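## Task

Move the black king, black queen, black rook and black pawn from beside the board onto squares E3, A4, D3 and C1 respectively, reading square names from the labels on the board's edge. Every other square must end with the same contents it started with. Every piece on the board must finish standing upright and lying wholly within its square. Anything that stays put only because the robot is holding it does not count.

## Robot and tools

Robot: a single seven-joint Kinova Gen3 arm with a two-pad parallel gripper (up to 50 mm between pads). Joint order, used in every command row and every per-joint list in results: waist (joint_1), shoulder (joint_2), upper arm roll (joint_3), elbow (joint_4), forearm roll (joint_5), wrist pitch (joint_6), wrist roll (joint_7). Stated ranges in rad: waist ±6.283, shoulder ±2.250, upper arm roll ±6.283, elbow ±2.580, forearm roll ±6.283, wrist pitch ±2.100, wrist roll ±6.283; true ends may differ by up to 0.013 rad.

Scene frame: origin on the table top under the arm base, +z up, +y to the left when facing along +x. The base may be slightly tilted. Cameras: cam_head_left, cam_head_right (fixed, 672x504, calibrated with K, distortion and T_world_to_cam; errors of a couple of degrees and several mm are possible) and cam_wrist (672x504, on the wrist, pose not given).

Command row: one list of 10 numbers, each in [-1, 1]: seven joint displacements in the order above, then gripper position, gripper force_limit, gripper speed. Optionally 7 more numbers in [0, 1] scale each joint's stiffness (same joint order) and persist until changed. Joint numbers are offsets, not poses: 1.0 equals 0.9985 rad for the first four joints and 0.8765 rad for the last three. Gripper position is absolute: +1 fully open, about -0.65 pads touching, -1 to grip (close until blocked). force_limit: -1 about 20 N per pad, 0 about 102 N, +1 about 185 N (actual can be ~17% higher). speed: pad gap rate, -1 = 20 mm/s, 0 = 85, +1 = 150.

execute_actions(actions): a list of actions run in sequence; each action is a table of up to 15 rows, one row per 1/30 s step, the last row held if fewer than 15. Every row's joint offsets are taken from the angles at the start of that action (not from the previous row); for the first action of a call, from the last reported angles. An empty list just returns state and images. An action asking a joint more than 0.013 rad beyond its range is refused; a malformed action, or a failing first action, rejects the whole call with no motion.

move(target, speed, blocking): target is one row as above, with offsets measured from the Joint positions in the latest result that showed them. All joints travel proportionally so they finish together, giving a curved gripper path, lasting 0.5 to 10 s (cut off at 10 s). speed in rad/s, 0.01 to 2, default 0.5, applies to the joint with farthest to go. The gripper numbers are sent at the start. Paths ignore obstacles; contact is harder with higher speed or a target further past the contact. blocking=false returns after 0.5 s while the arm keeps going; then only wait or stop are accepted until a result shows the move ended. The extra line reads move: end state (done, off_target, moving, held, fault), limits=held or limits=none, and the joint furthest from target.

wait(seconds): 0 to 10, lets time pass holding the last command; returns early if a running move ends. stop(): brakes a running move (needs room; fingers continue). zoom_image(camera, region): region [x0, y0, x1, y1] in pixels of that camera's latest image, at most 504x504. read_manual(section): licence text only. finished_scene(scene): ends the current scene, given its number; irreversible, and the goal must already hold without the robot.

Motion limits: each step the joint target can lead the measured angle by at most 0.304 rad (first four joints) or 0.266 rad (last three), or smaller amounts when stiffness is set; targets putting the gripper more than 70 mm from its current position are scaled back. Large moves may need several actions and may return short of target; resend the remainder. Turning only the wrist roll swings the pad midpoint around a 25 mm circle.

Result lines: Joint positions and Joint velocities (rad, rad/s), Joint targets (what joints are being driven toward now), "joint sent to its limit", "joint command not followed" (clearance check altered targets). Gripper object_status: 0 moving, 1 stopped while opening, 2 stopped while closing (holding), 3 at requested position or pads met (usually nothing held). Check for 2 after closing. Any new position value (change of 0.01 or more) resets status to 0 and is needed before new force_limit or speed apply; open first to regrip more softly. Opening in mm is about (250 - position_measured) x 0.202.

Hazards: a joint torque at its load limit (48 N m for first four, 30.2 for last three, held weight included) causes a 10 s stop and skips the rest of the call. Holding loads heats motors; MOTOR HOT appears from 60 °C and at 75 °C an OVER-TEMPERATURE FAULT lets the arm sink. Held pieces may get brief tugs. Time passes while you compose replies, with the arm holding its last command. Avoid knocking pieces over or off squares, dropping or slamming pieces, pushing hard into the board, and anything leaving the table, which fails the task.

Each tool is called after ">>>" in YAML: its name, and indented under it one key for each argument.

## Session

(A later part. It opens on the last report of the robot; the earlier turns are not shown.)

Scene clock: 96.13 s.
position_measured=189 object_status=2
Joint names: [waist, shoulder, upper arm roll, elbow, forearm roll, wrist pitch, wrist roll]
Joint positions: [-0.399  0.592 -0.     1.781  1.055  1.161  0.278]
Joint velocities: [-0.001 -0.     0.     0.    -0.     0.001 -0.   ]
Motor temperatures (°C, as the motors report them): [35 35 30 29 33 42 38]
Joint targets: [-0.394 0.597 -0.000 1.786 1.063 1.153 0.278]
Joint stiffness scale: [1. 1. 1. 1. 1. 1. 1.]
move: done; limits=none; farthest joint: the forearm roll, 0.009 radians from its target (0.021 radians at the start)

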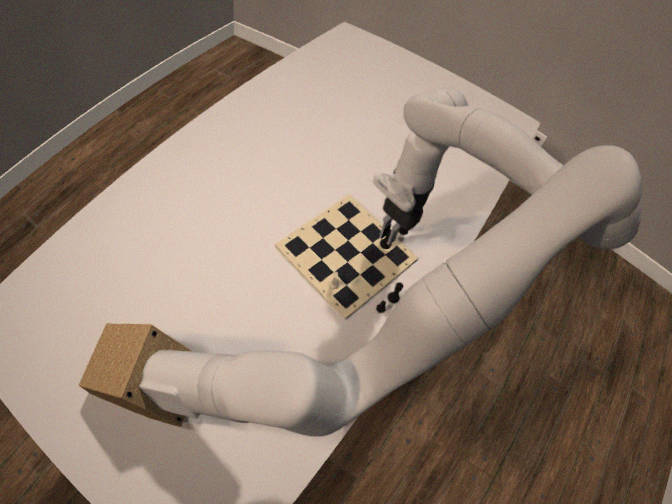

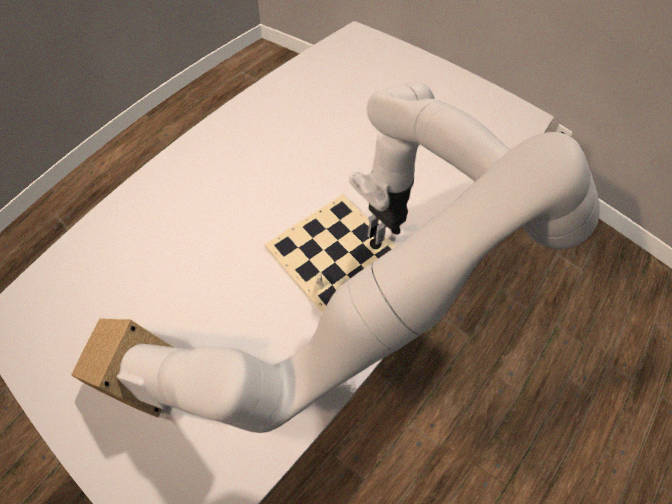

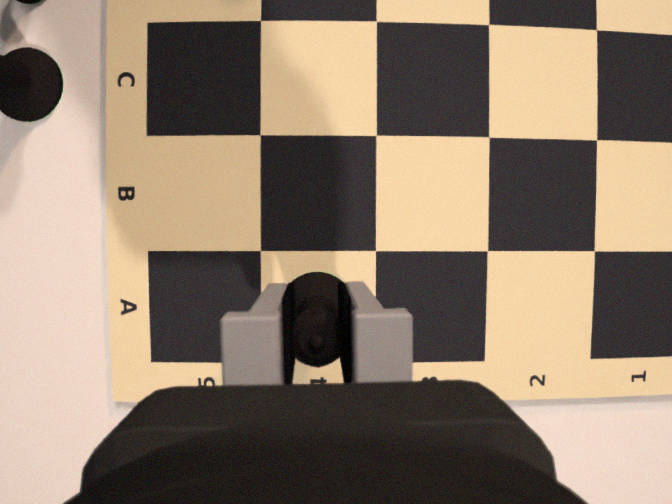

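>>> execute_actions:
  actions:
    - [[0,0,0,0,0,0,0,-1,-0.3,-0.4],[0,0,0,0,0,0,0,-1,-0.3,-0.4],[0,0,0,0,0,0,0,1,-0.3,0.5]]

>>> move:
  target: [0.0813,0.0705,0,-0.2177,-0.0245,0.0361,0.1905,1,-0.3,0.5]
  speed: 0.35

Scene clock: 100.20 s.
position_measured=3 object_status=0
Joint names: [waist, shoulder, upper arm roll, elbow, forearm roll, wrist pitch, wrist roll]
Joint positions: [-0.399  0.592 -0.     1.781  1.055  1.161  0.278]
Joint velocities: [ 0.    -0.001  0.     0.001  0.     0.     0.001]
Motor temperatures (°C, as the motors report them): [35 35 30 29 33 42 38]
Joint targets: [-0.399 0.592 -0.000 1.781 1.055 1.161 0.278]
Joint stiffness scale: [1. 1. 1. 1. 1. 1. 1.]

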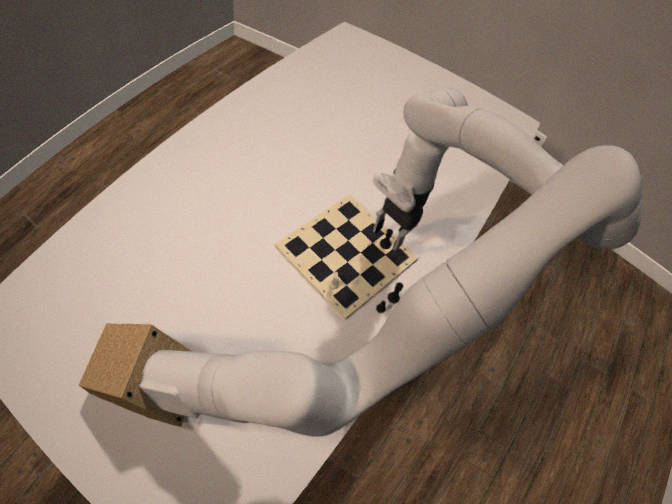

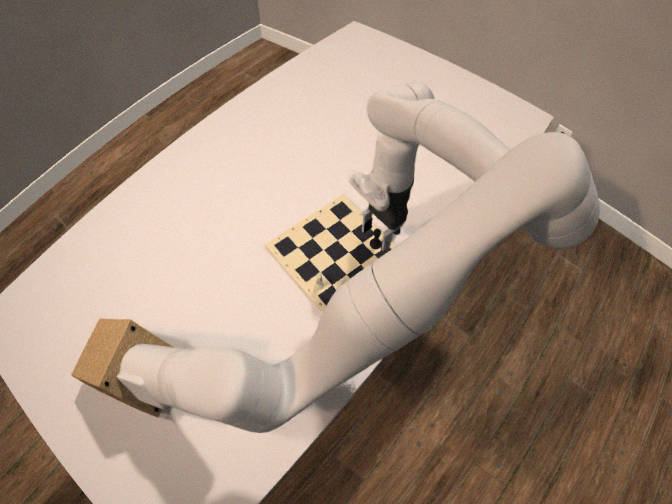

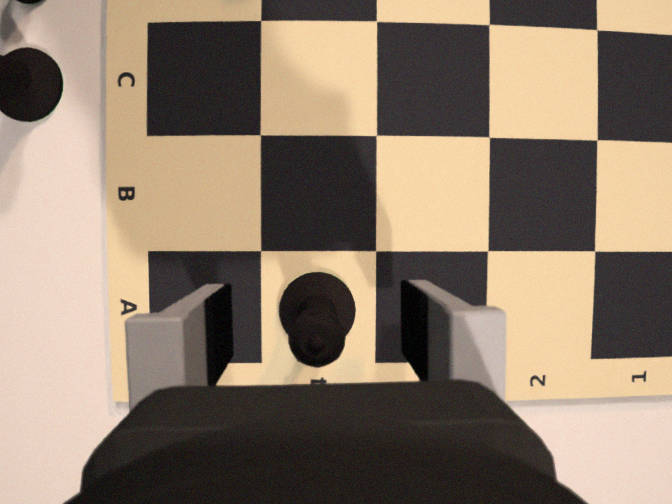

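Scene clock: 101.30 s.
position_measured=3 object_status=3
Joint names: [waist, shoulder, upper arm roll, elbow, forearm roll, wrist pitch, wrist roll]
Joint positions: [-0.321  0.66  -0.     1.567  1.041  1.186  0.436]
Joint velocities: [ 0.002  0.003  0.    -0.001 -0.    -0.     0.   ]
Motor temperatures (°C, as the motors report them): [35 35 30 29 33 42 38]
Joint targets: [-0.318 0.662 -0.000 1.564 1.033 1.193 0.445]
Joint stiffness scale: [1. 1. 1. 1. 1. 1. 1.]
move: done; limits=none; farthest joint: the wrist roll, 0.009 radians from its target (0.167 radians at the start)

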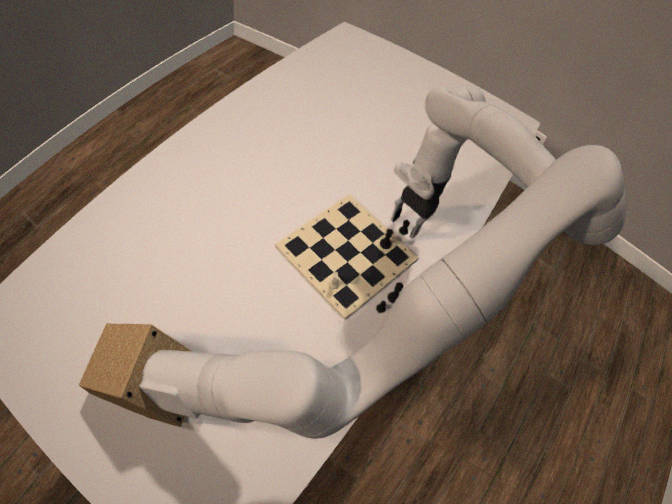

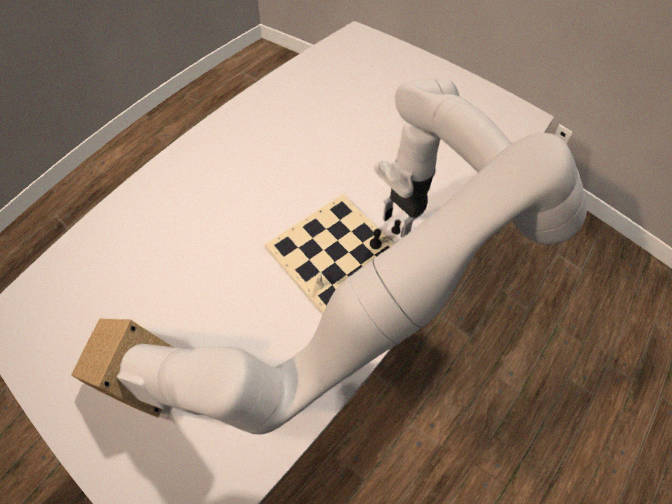

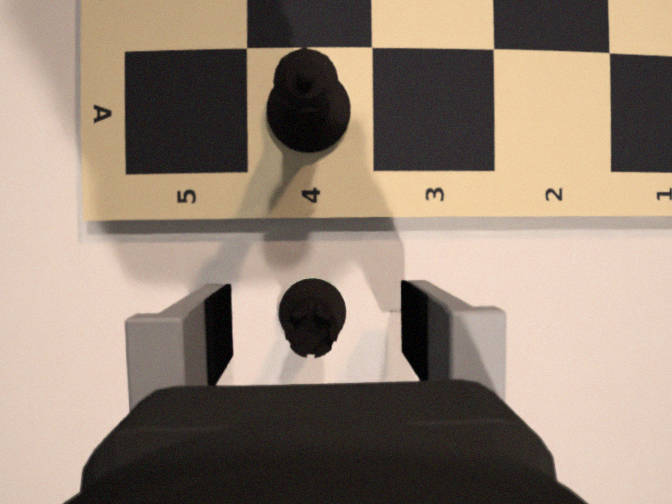

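>>> execute_actions:
  actions:
    - [[0,0,0,0,0,0,0,0,-0.3,1],[0,0,0,0,0,0,0,0,-0.3,1],[0,0,0,0,0,0,0,0,-0.3,1],[0,0,0,0,0,0,0,0,-0.3,1],[0,0,0,0,0,0,0,0,-0.3,1],[0,0,0,0,0,0,0,0,-0.3,1],[0,0,0,0,0,0,0,0,-0.3,1],[0,0,0,0,0,0,0,-1,-0.3,-0.5]]

Scene clock: 113.17 s.
position_measured=188 object_status=0
Joint names: [waist, shoulder, upper arm roll, elbow, forearm roll, wrist pitch, wrist roll]
Joint positions: [-0.321  0.66  -0.     1.567  1.041  1.186  0.436]
Joint velocities: [-0.     0.001 -0.    -0.001 -0.     0.    -0.   ]
Motor temperatures (°C, as the motors report them): [35 35 30 29 33 42 38]
Joint targets: [-0.321 0.660 -0.000 1.567 1.041 1.186 0.436]
Joint stiffness scale: [1. 1. 1. 1. 1. 1. 1.]

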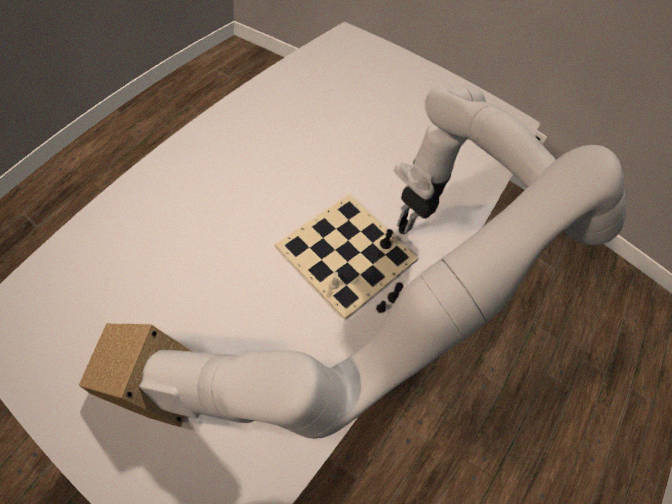

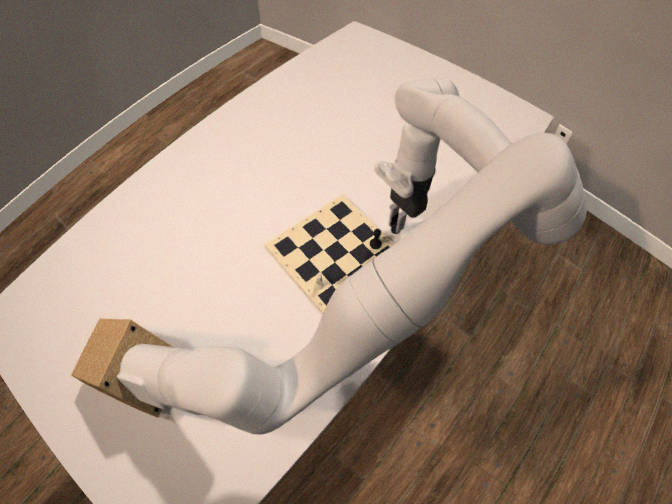

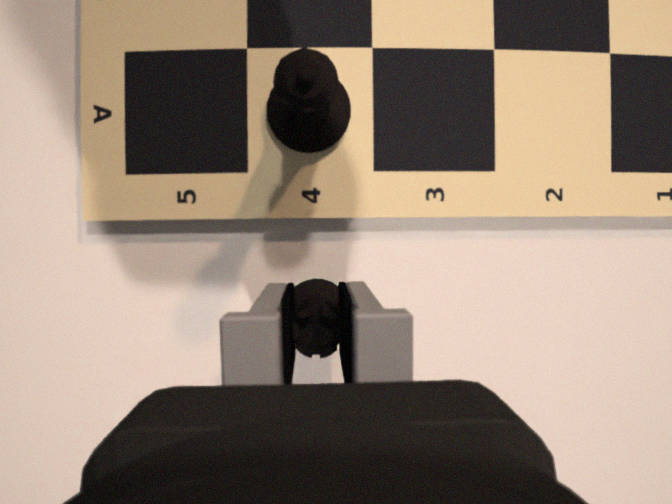

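>>> move:
  target: [-0.094,0.067,0,-0.0736,-0.0577,0.081,-0.063,-1,-0.3,-0.5]
  speed: 0.2

Scene clock: 114.67 s.
position_measured=188 object_status=2
Joint names: [waist, shoulder, upper arm roll, elbow, forearm roll, wrist pitch, wrist roll]
Joint positions: [-0.412  0.724 -0.     1.496  0.997  1.25   0.39 ]
Joint velocities: [-0.003  0.003 -0.    -0.001 -0.     0.001 -0.   ]
Motor temperatures (°C, as the motors report them): [35 35 30 29 33 42 38]
Joint targets: [-0.415 0.727 -0.000 1.493 0.990 1.257 0.380]
Joint stiffness scale: [1. 1. 1. 1. 1. 1. 1.]
move: done; limits=none; farthest joint: the wrist roll, 0.009 radians from its target (0.055 radians at the start)

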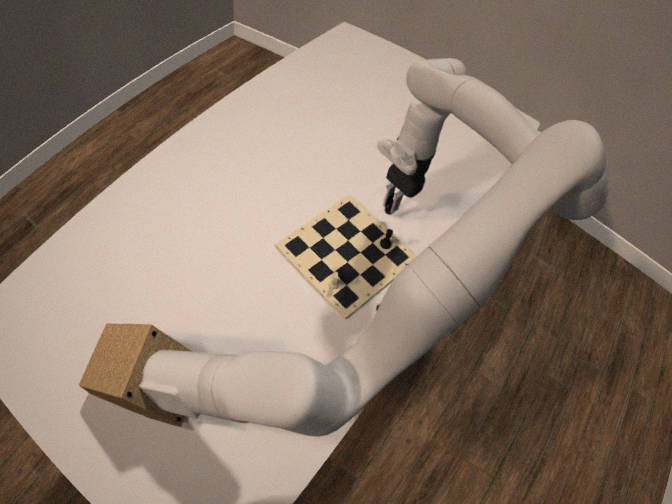

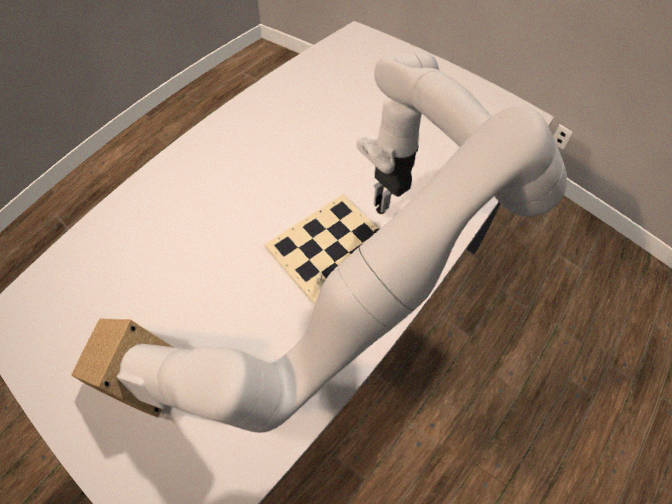

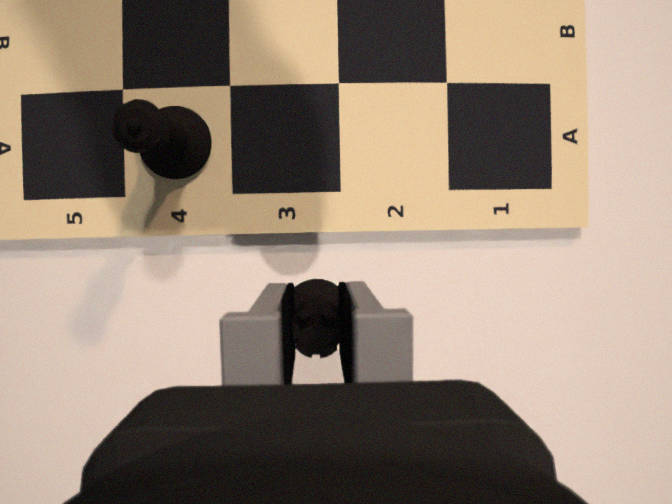

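>>> move:
  target: [-0.143,-0.0589,0,0.5686,0.1246,-0.2146,-0.607,-1,-0.3,-0.5]
  speed: 0.6

Scene clock: 116.73 s.
position_measured=188 object_status=2
Joint names: [waist, shoulder, upper arm roll, elbow, forearm roll, wrist pitch, wrist roll]
Joint positions: [-0.551  0.668 -0.     2.061  1.099  1.069 -0.133]
Joint velocities: [-0.004 -0.     0.     0.     0.    -0.002  0.001]
Motor temperatures (°C, as the motors report them): [35 35 30 29 33 42 38]
Joint targets: [-0.555 0.665 -0.000 2.064 1.107 1.062 -0.142]
Joint stiffness scale: [1. 1. 1. 1. 1. 1. 1.]
move: done; limits=none; farthest joint: the wrist roll, 0.009 radians from its target (0.532 radians at the start)

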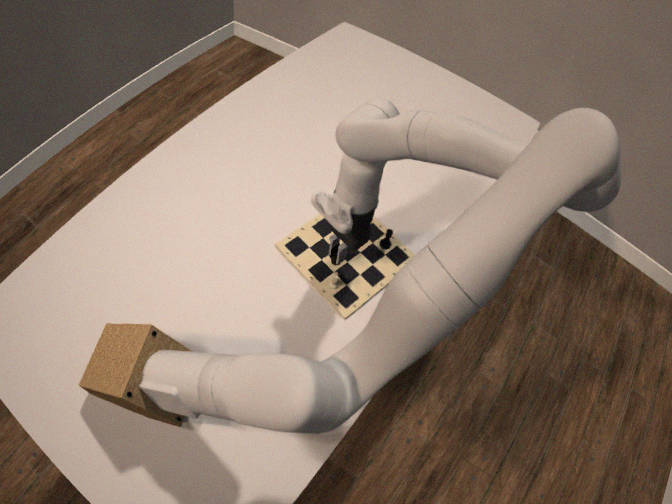

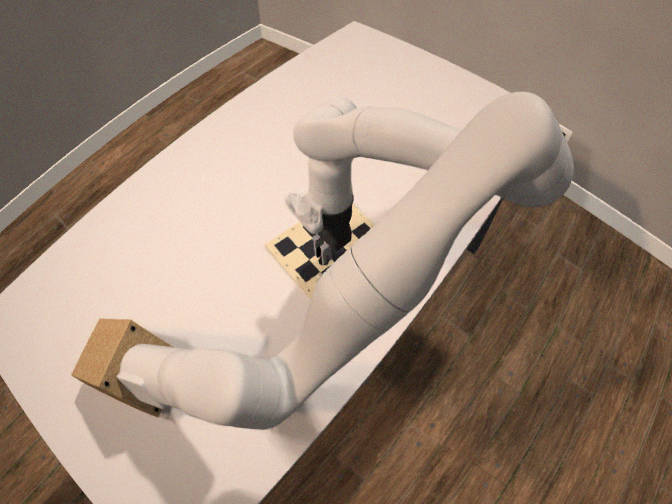

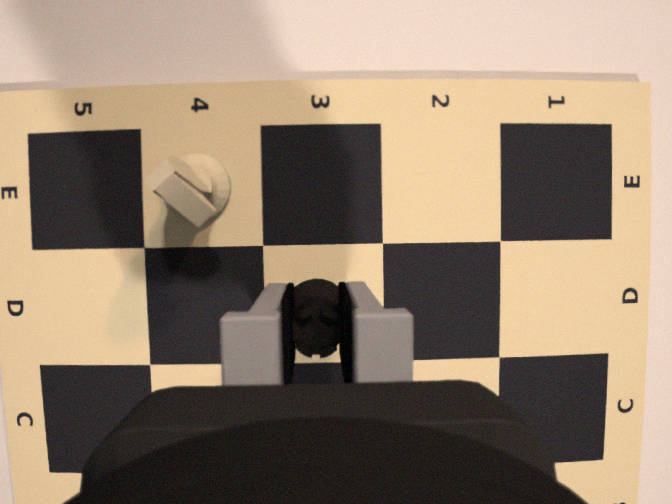

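>>> zoom_image:
  camera: "cam_wrist"
  region: [130, 100, 520, 380]

Region (130, 100, 520, 380) of cam_wrist's 672x504 image, scaled by 1.292; it fills the top 362 rows of this view, and the rest is white.

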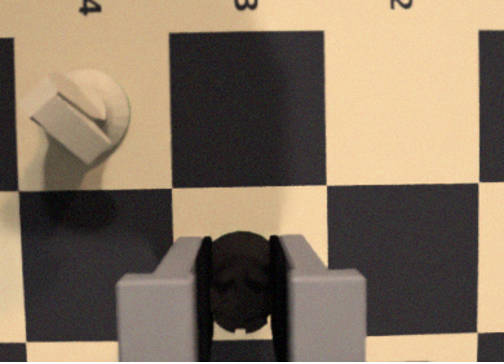

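>>> move:
  target: [-0.0055,0.011,0,0.006,0.0133,-0.0136,0,-1,-0.3,-0.5]
  speed: 0.04

Scene clock: 123.57 s.
position_measured=188 object_status=2
Joint names: [waist, shoulder, upper arm roll, elbow, forearm roll, wrist pitch, wrist roll]
Joint positions: [-0.555  0.675 -0.     2.064  1.103  1.066 -0.133]
Joint velocities: [-0.002  0.004 -0.     0.001  0.001 -0.002 -0.001]
Motor temperatures (°C, as the motors report them): [35 35 30 29 33 42 38]
Joint targets: [-0.557 0.679 -0.000 2.067 1.111 1.057 -0.133]
Joint stiffness scale: [1. 1. 1. 1. 1. 1. 1.]
move: done; limits=none; farthest joint: the wrist pitch, 0.009 radians from its target (0.012 radians at the start)

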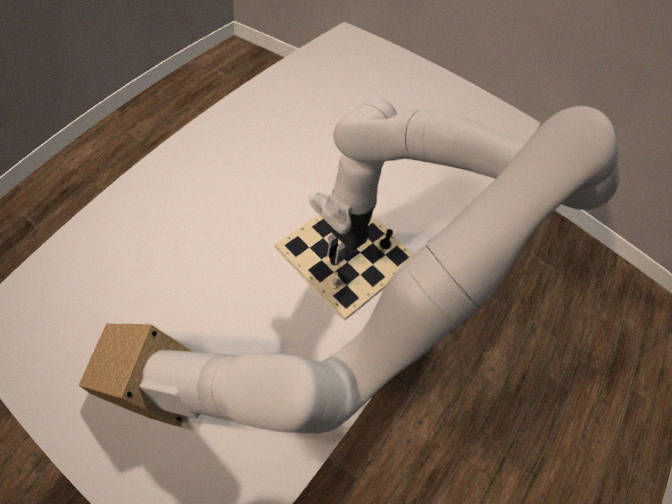

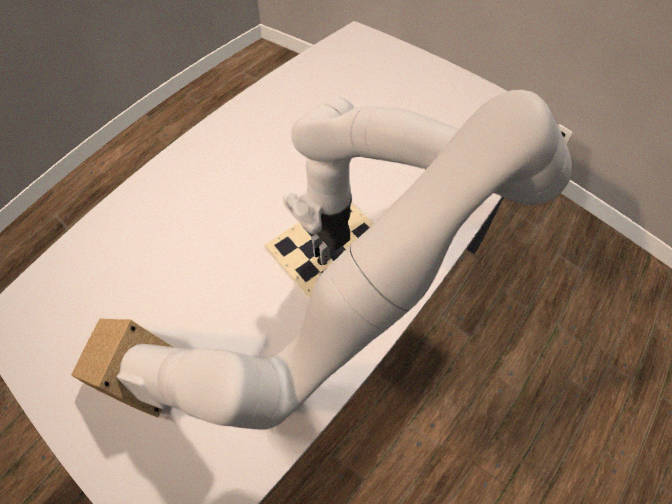

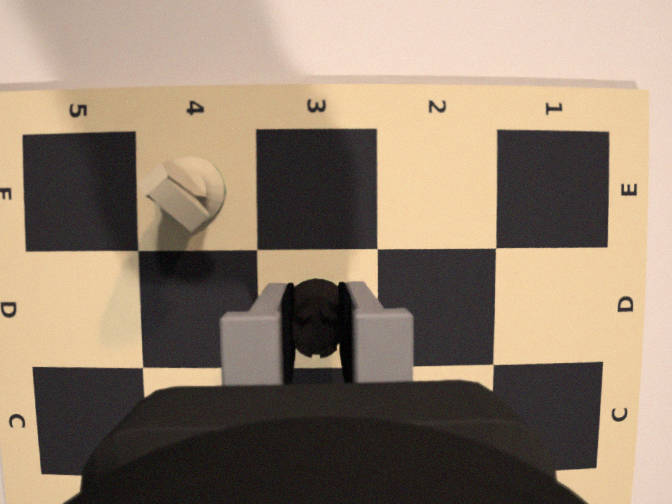

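>>> execute_actions:
  actions:
    - [[0,0,0,0,0,0,0,-1,-0.3,-0.5],[0,0,0,0,0,0,0,-1,-0.3,-0.5],[0,0,0,0,0,0,0,1,-0.3,0.5]]

>>> move:
  target: [-0.0152,-0.175,0,-0.0807,-0.1368,0.1569,0.267,1,-0.3,0.5]
  speed: 0.45

>>> move:
  target: [0.106,-0.2342,0,0.1186,0.0372,0.0148,0.1746,1,-0.3,0.5]
  speed: 0.45

Scene clock: 130.10 s.
position_measured=3 object_status=0
Joint names: [waist, shoulder, upper arm roll, elbow, forearm roll, wrist pitch, wrist roll]
Joint positions: [-0.555  0.675 -0.     2.064  1.103  1.066 -0.133]
Joint velocities: [-0.     0.001  0.    -0.001 -0.     0.    -0.001]
Motor temperatures (°C, as the motors report them): [35 35 30 29 33 42 38]
Joint targets: [-0.555 0.675 -0.000 2.064 1.103 1.066 -0.133]
Joint stiffness scale: [1. 1. 1. 1. 1. 1. 1.]

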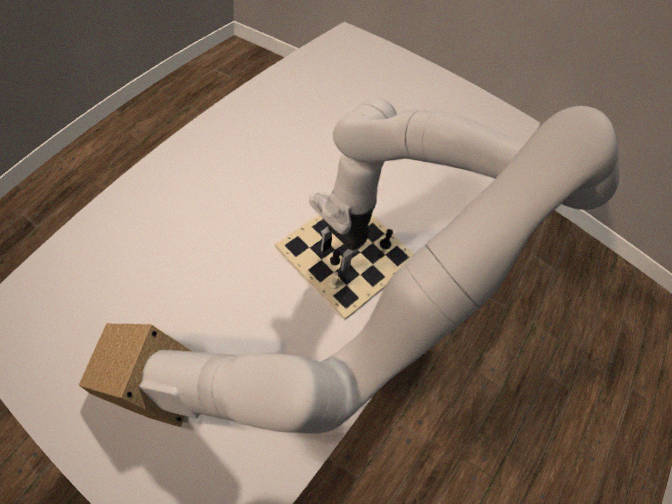

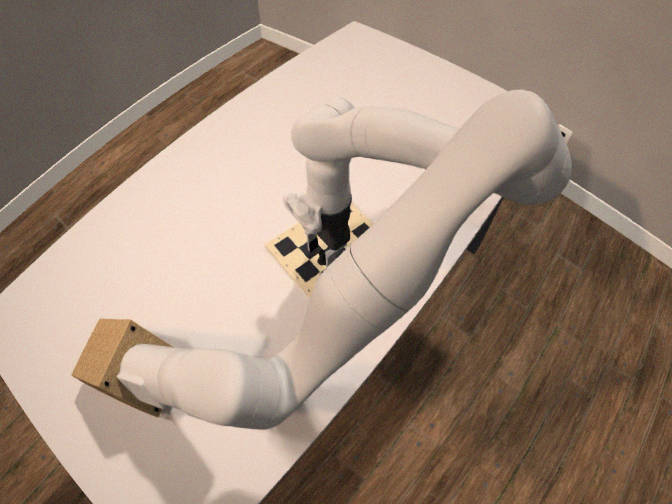

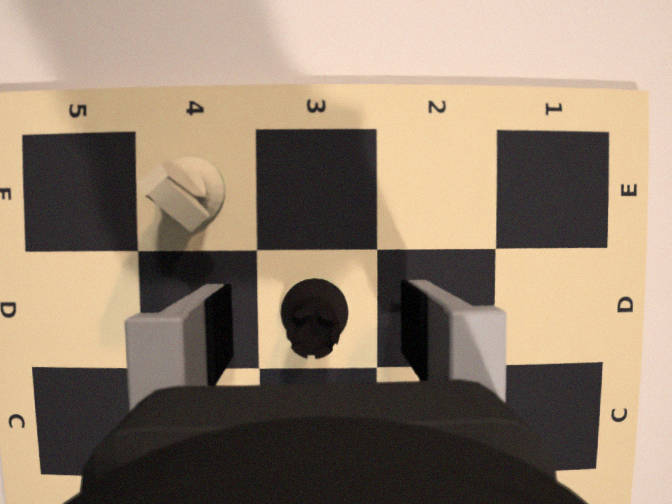

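Scene clock: 131.23 s.
position_measured=3 object_status=3
Joint names: [waist, shoulder, upper arm roll, elbow, forearm roll, wrist pitch, wrist roll]
Joint positions: [-0.567  0.503 -0.     1.986  0.991  1.196  0.092]
Joint velocities: [ 0.001 -0.002 -0.    -0.002 -0.    -0.001  0.   ]
Motor temperatures (°C, as the motors report them): [35 35 30 29 33 42 38]
Joint targets: [-0.570 0.500 -0.000 1.983 0.983 1.203 0.101]
Joint stiffness scale: [1. 1. 1. 1. 1. 1. 1.]
move: done; limits=none; farthest joint: the wrist roll, 0.009 radians from its target (0.234 radians at the start)

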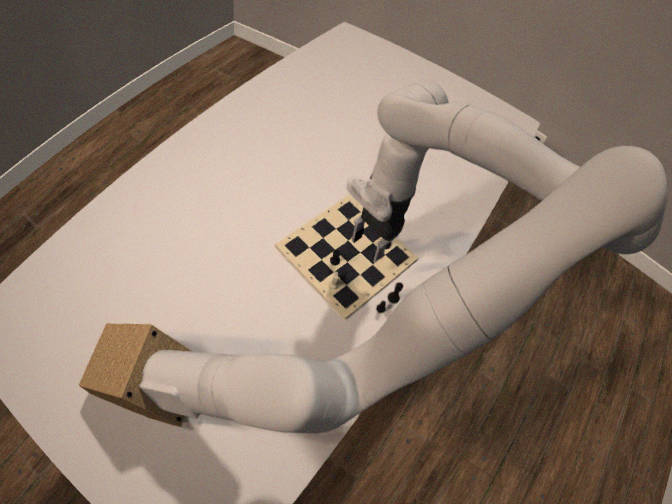

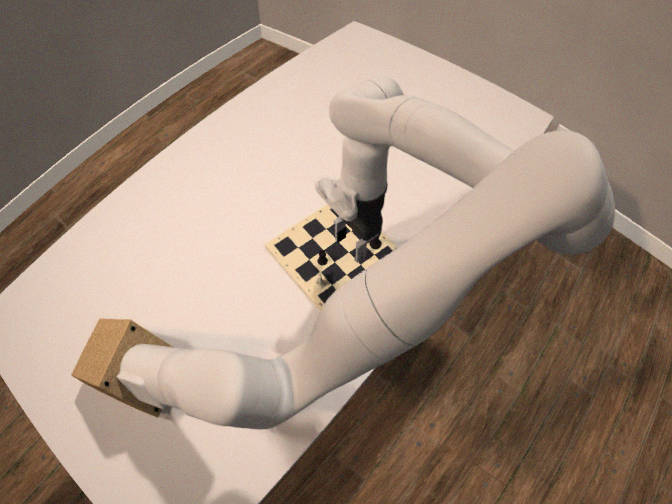

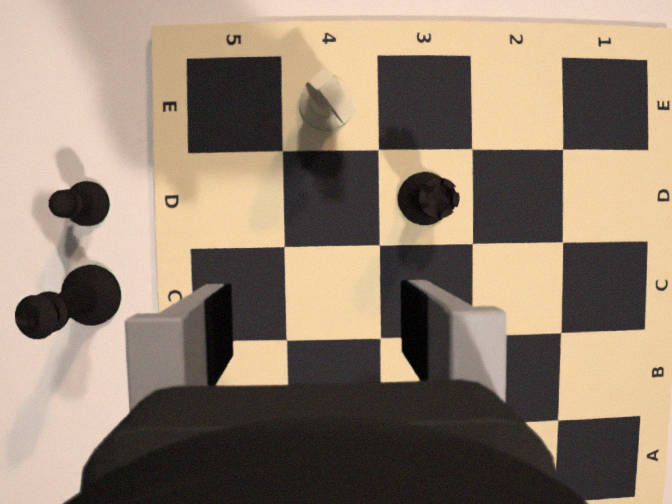

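Scene clock: 132.40 s.
position_measured=3 object_status=3
Joint names: [waist, shoulder, upper arm roll, elbow, forearm roll, wrist pitch, wrist roll]
Joint positions: [-0.464  0.272 -0.     2.102  1.016  1.204  0.235]
Joint velocities: [ 0.    -0.002  0.    -0.    -0.     0.003 -0.001]
Motor temperatures (°C, as the motors report them): [35 35 30 29 33 42 38]
Joint targets: [-0.461 0.269 -0.000 2.104 1.024 1.209 0.245]
Joint stiffness scale: [1. 1. 1. 1. 1. 1. 1.]
move: done; limits=none; farthest joint: the wrist roll, 0.010 radians from its target (0.153 radians at the start)

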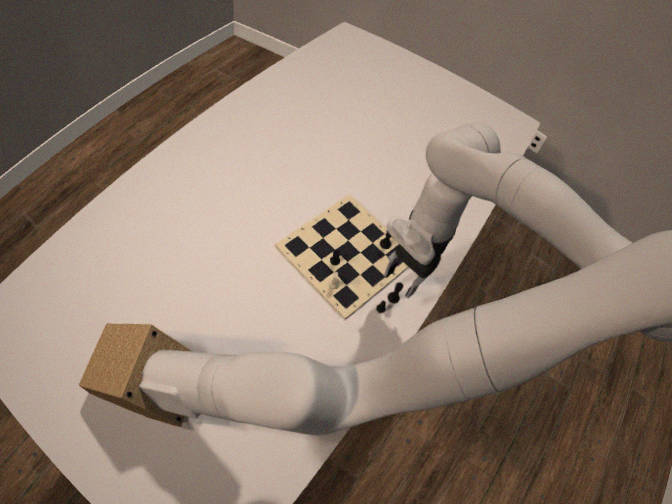

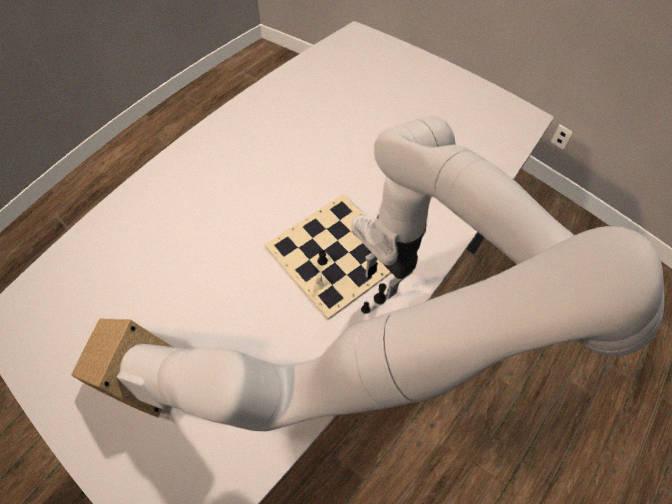

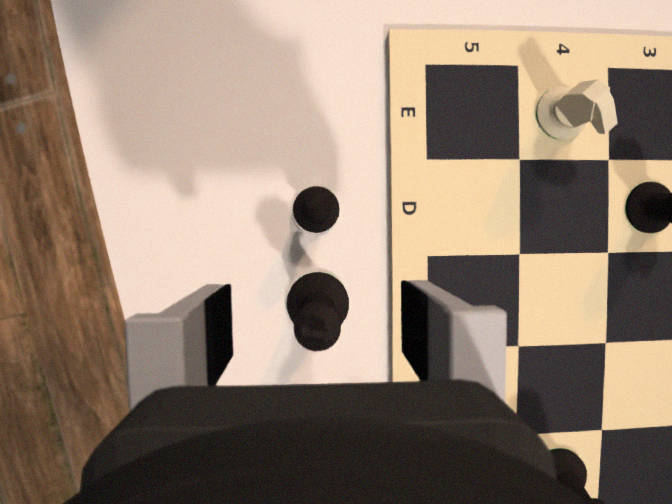

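>>> zoom_image:
  camera: "cam_wrist"
  region: [240, 170, 400, 370]

>>> zoom_image:
  camera: "cam_head_left"
  region: [360, 220, 440, 320]

Region (240, 170, 400, 370) of cam_wrist's 672x504 image, scaled by 2.520; it fills the left 403 columns of this view, and the rest is white.

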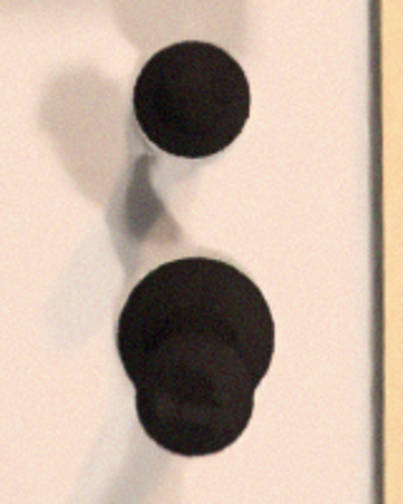

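Region (360, 220, 440, 320) of cam_head_left's 672x504 image, scaled by 5.040, with more detail than that image has; it fills the left 403 columns of this view, and the rest is white.

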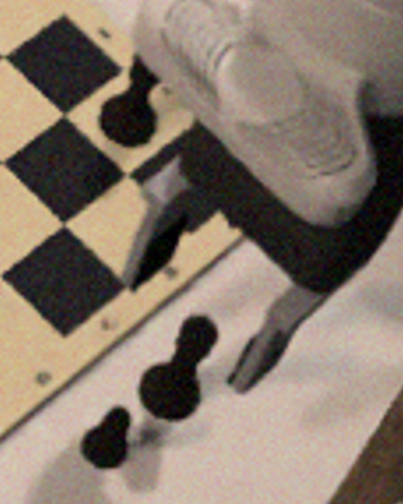

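>>> move:
  target: [0.0974,0.051,0,0.0305,0.1062,-0.1133,-0.055,0.4,-0.3,0]
  speed: 0.25

Scene clock: 137.83 s.
position_measured=92 object_status=3
Joint names: [waist, shoulder, upper arm roll, elbow, forearm roll, wrist pitch, wrist roll]
Joint positions: [-0.37   0.32  -0.     2.129  1.102  1.111  0.197]
Joint velocities: [ 0.002  0.002 -0.    -0.    -0.     0.001  0.   ]
Motor temperatures (°C, as the motors report them): [35 35 30 29 33 42 38]
Joint targets: [-0.367 0.323 -0.000 2.132 1.109 1.104 0.187]
Joint stiffness scale: [1. 1. 1. 1. 1. 1. 1.]
move: done; limits=none; farthest joint: the wrist roll, 0.010 radians from its target (0.049 radians at the start)

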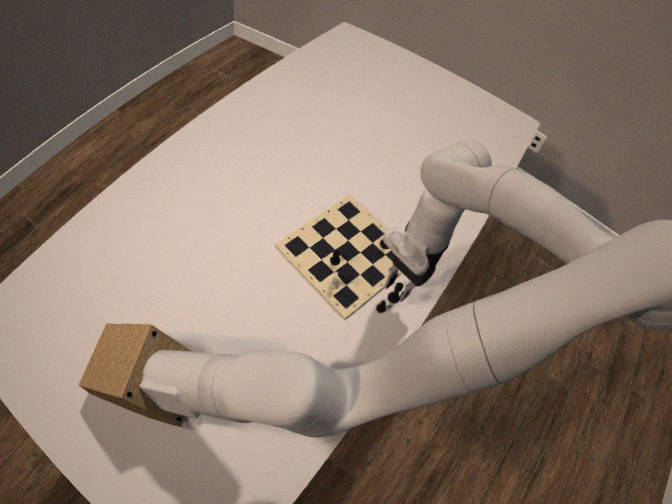

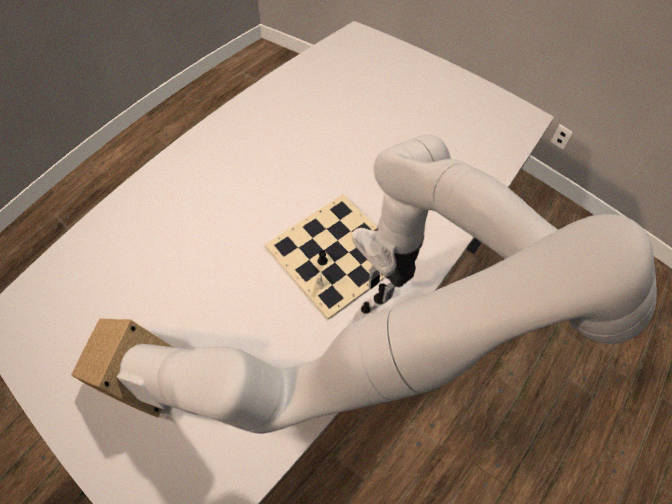

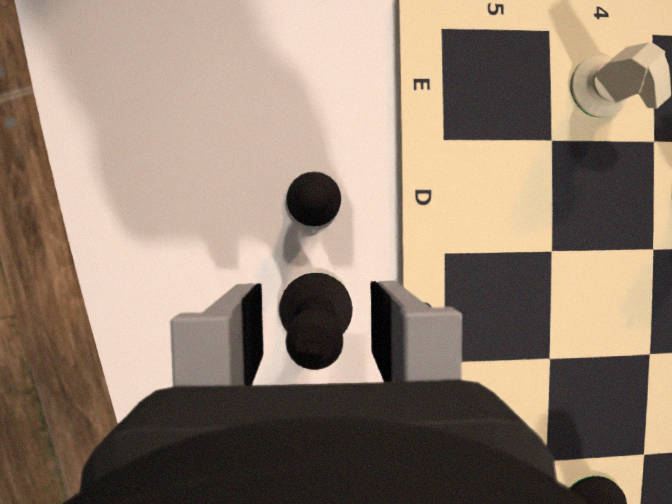

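>>> execute_actions:
  actions:
    - [[0,0,0,0,0,0,0,-1,-0.3,-0.4]]

>>> zoom_image:
  camera: "cam_wrist"
  region: [260, 160, 380, 385]

>>> zoom_image:
  camera: "cam_wrist"
  region: [400, 0, 672, 380]

Scene clock: 139.03 s.
position_measured=188 object_status=0
Joint names: [waist, shoulder, upper arm roll, elbow, forearm roll, wrist pitch, wrist roll]
Joint positions: [-0.37   0.32  -0.     2.129  1.102  1.111  0.197]
Joint velocities: [ 0.001  0.001  0.     0.001 -0.     0.    -0.   ]
Motor temperatures (°C, as the motors report them): [35 35 30 29 33 42 38]
Joint targets: [-0.370 0.320 -0.000 2.129 1.102 1.111 0.197]
Joint stiffness scale: [1. 1. 1. 1. 1. 1. 1.]

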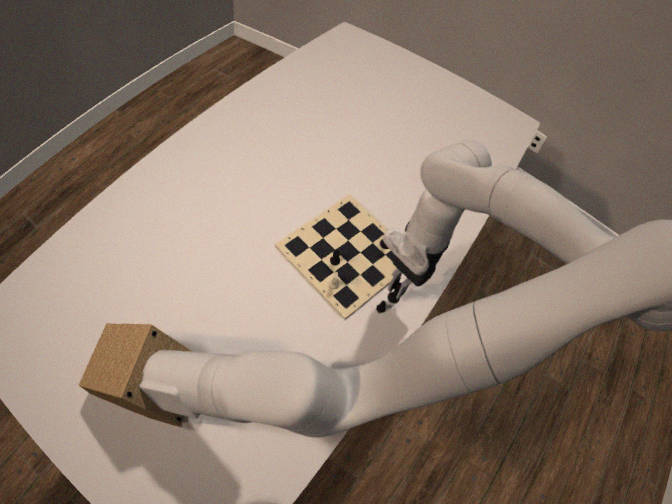

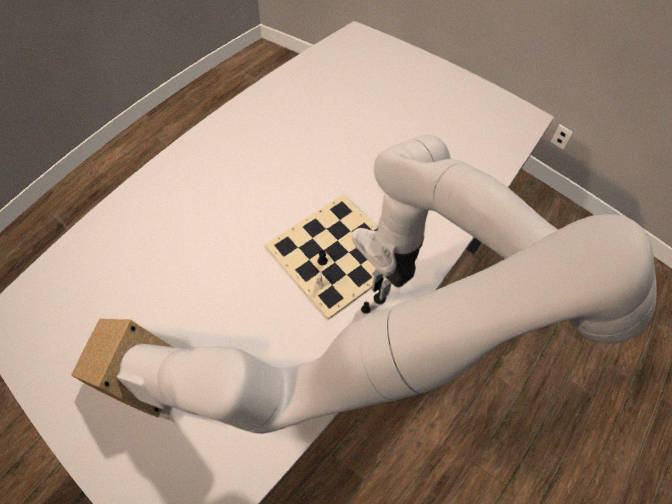

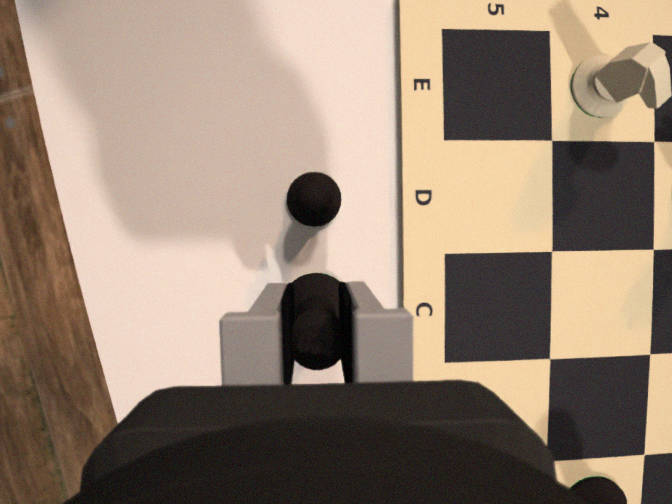

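Region (260, 160, 380, 385) of cam_wrist's 672x504 image, scaled by 2.240; it fills the left 269 columns of this view, and the rest is white.

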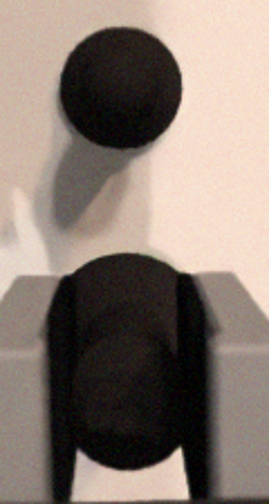

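Region (400, 0, 672, 380) of cam_wrist's 672x504 image, scaled by 1.326; it fills the left 361 columns of this view, and the rest is white.

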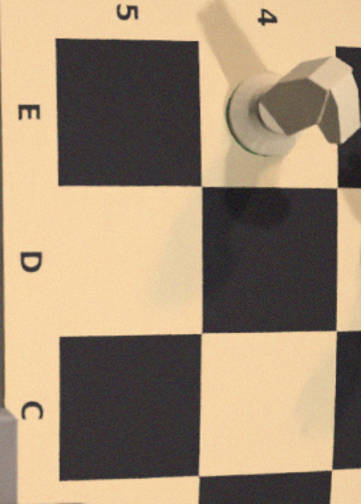

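>>> move:
  target: [-0.2128,0.038,0,-0.0677,-0.1684,0.1566,-0.067,-1,-0.3,-0.4]
  speed: 0.4

>>> move:
  target: [-0.1952,0.2394,0,0.0175,-0.0756,-0.0802,-0.334,-1,-0.3,-0.4]
  speed: 0.5

Scene clock: 145.60 s.
position_measured=188 object_status=2
Joint names: [waist, shoulder, upper arm roll, elbow, forearm roll, wrist pitch, wrist roll]
Joint positions: [-0.579  0.356 -0.     2.064  0.962  1.241  0.147]
Joint velocities: [-0.002  0.     0.     0.002  0.     0.    -0.001]
Motor temperatures (°C, as the motors report them): [35 35 30 29 33 42 38]
Joint targets: [-0.583 0.358 -0.000 2.062 0.954 1.248 0.138]
Joint stiffness scale: [1. 1. 1. 1. 1. 1. 1.]
move: done; limits=none; farthest joint: the wrist roll, 0.009 radians from its target (0.058 radians at the start)

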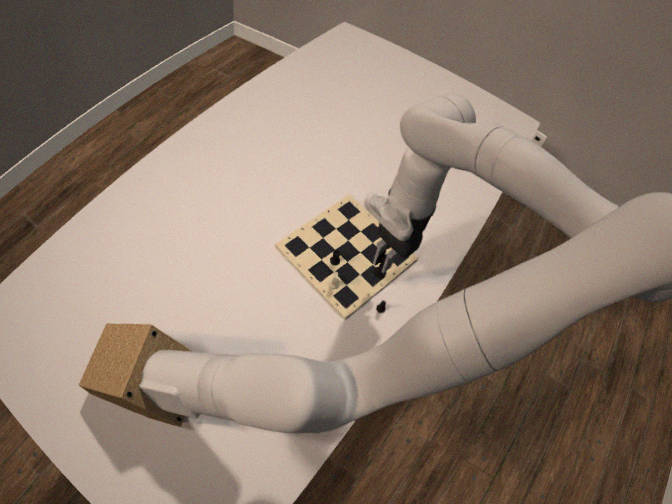

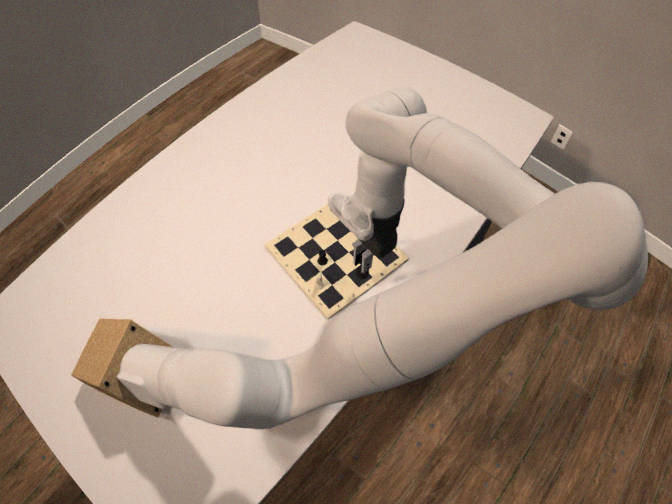

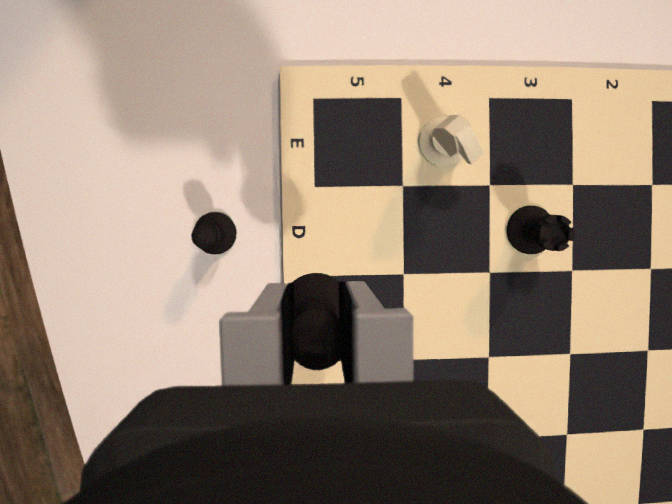

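Scene clock: 146.83 s.
position_measured=188 object_status=2
Joint names: [waist, shoulder, upper arm roll, elbow, forearm roll, wrist pitch, wrist roll]
Joint positions: [-0.771  0.592 -0.     2.079  0.903  1.178 -0.136]
Joint velocities: [ 0.     0.002 -0.    -0.     0.    -0.001 -0.   ]
Motor temperatures (°C, as the motors report them): [35 35 30 29 33 42 38]
Joint targets: [-0.774 0.595 -0.000 2.082 0.895 1.171 -0.145]
Joint stiffness scale: [1. 1. 1. 1. 1. 1. 1.]
move: done; limits=none; farthest joint: the wrist roll, 0.010 radians from its target (0.293 radians at the start)

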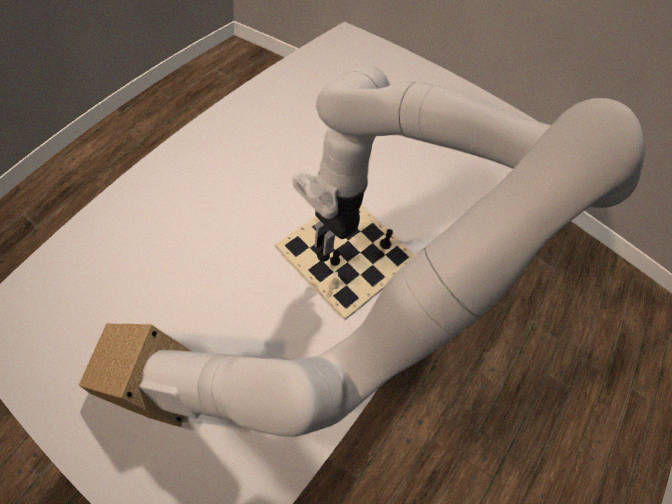

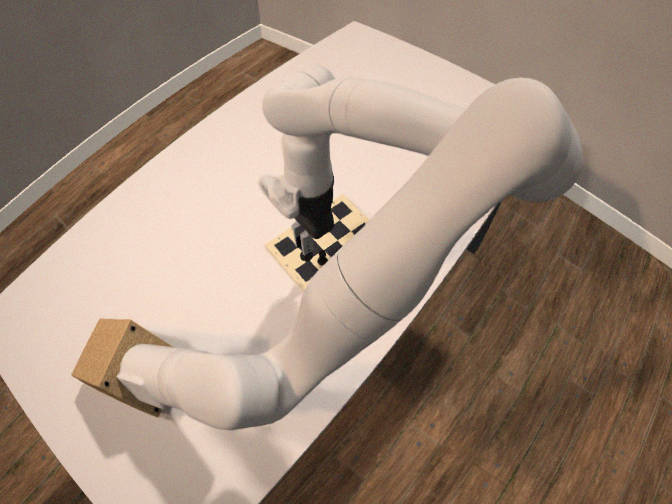

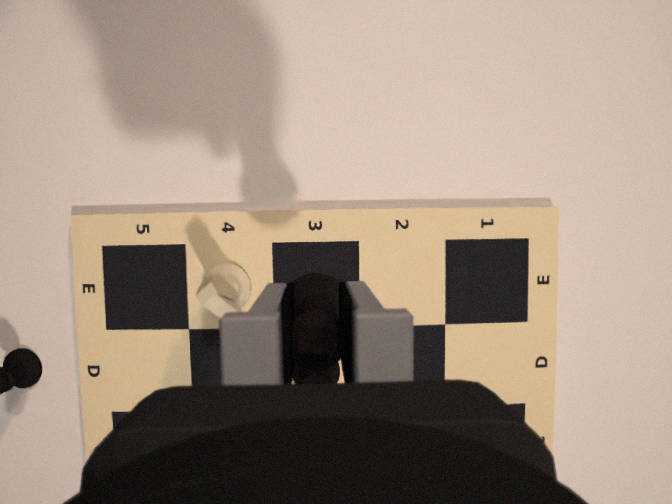

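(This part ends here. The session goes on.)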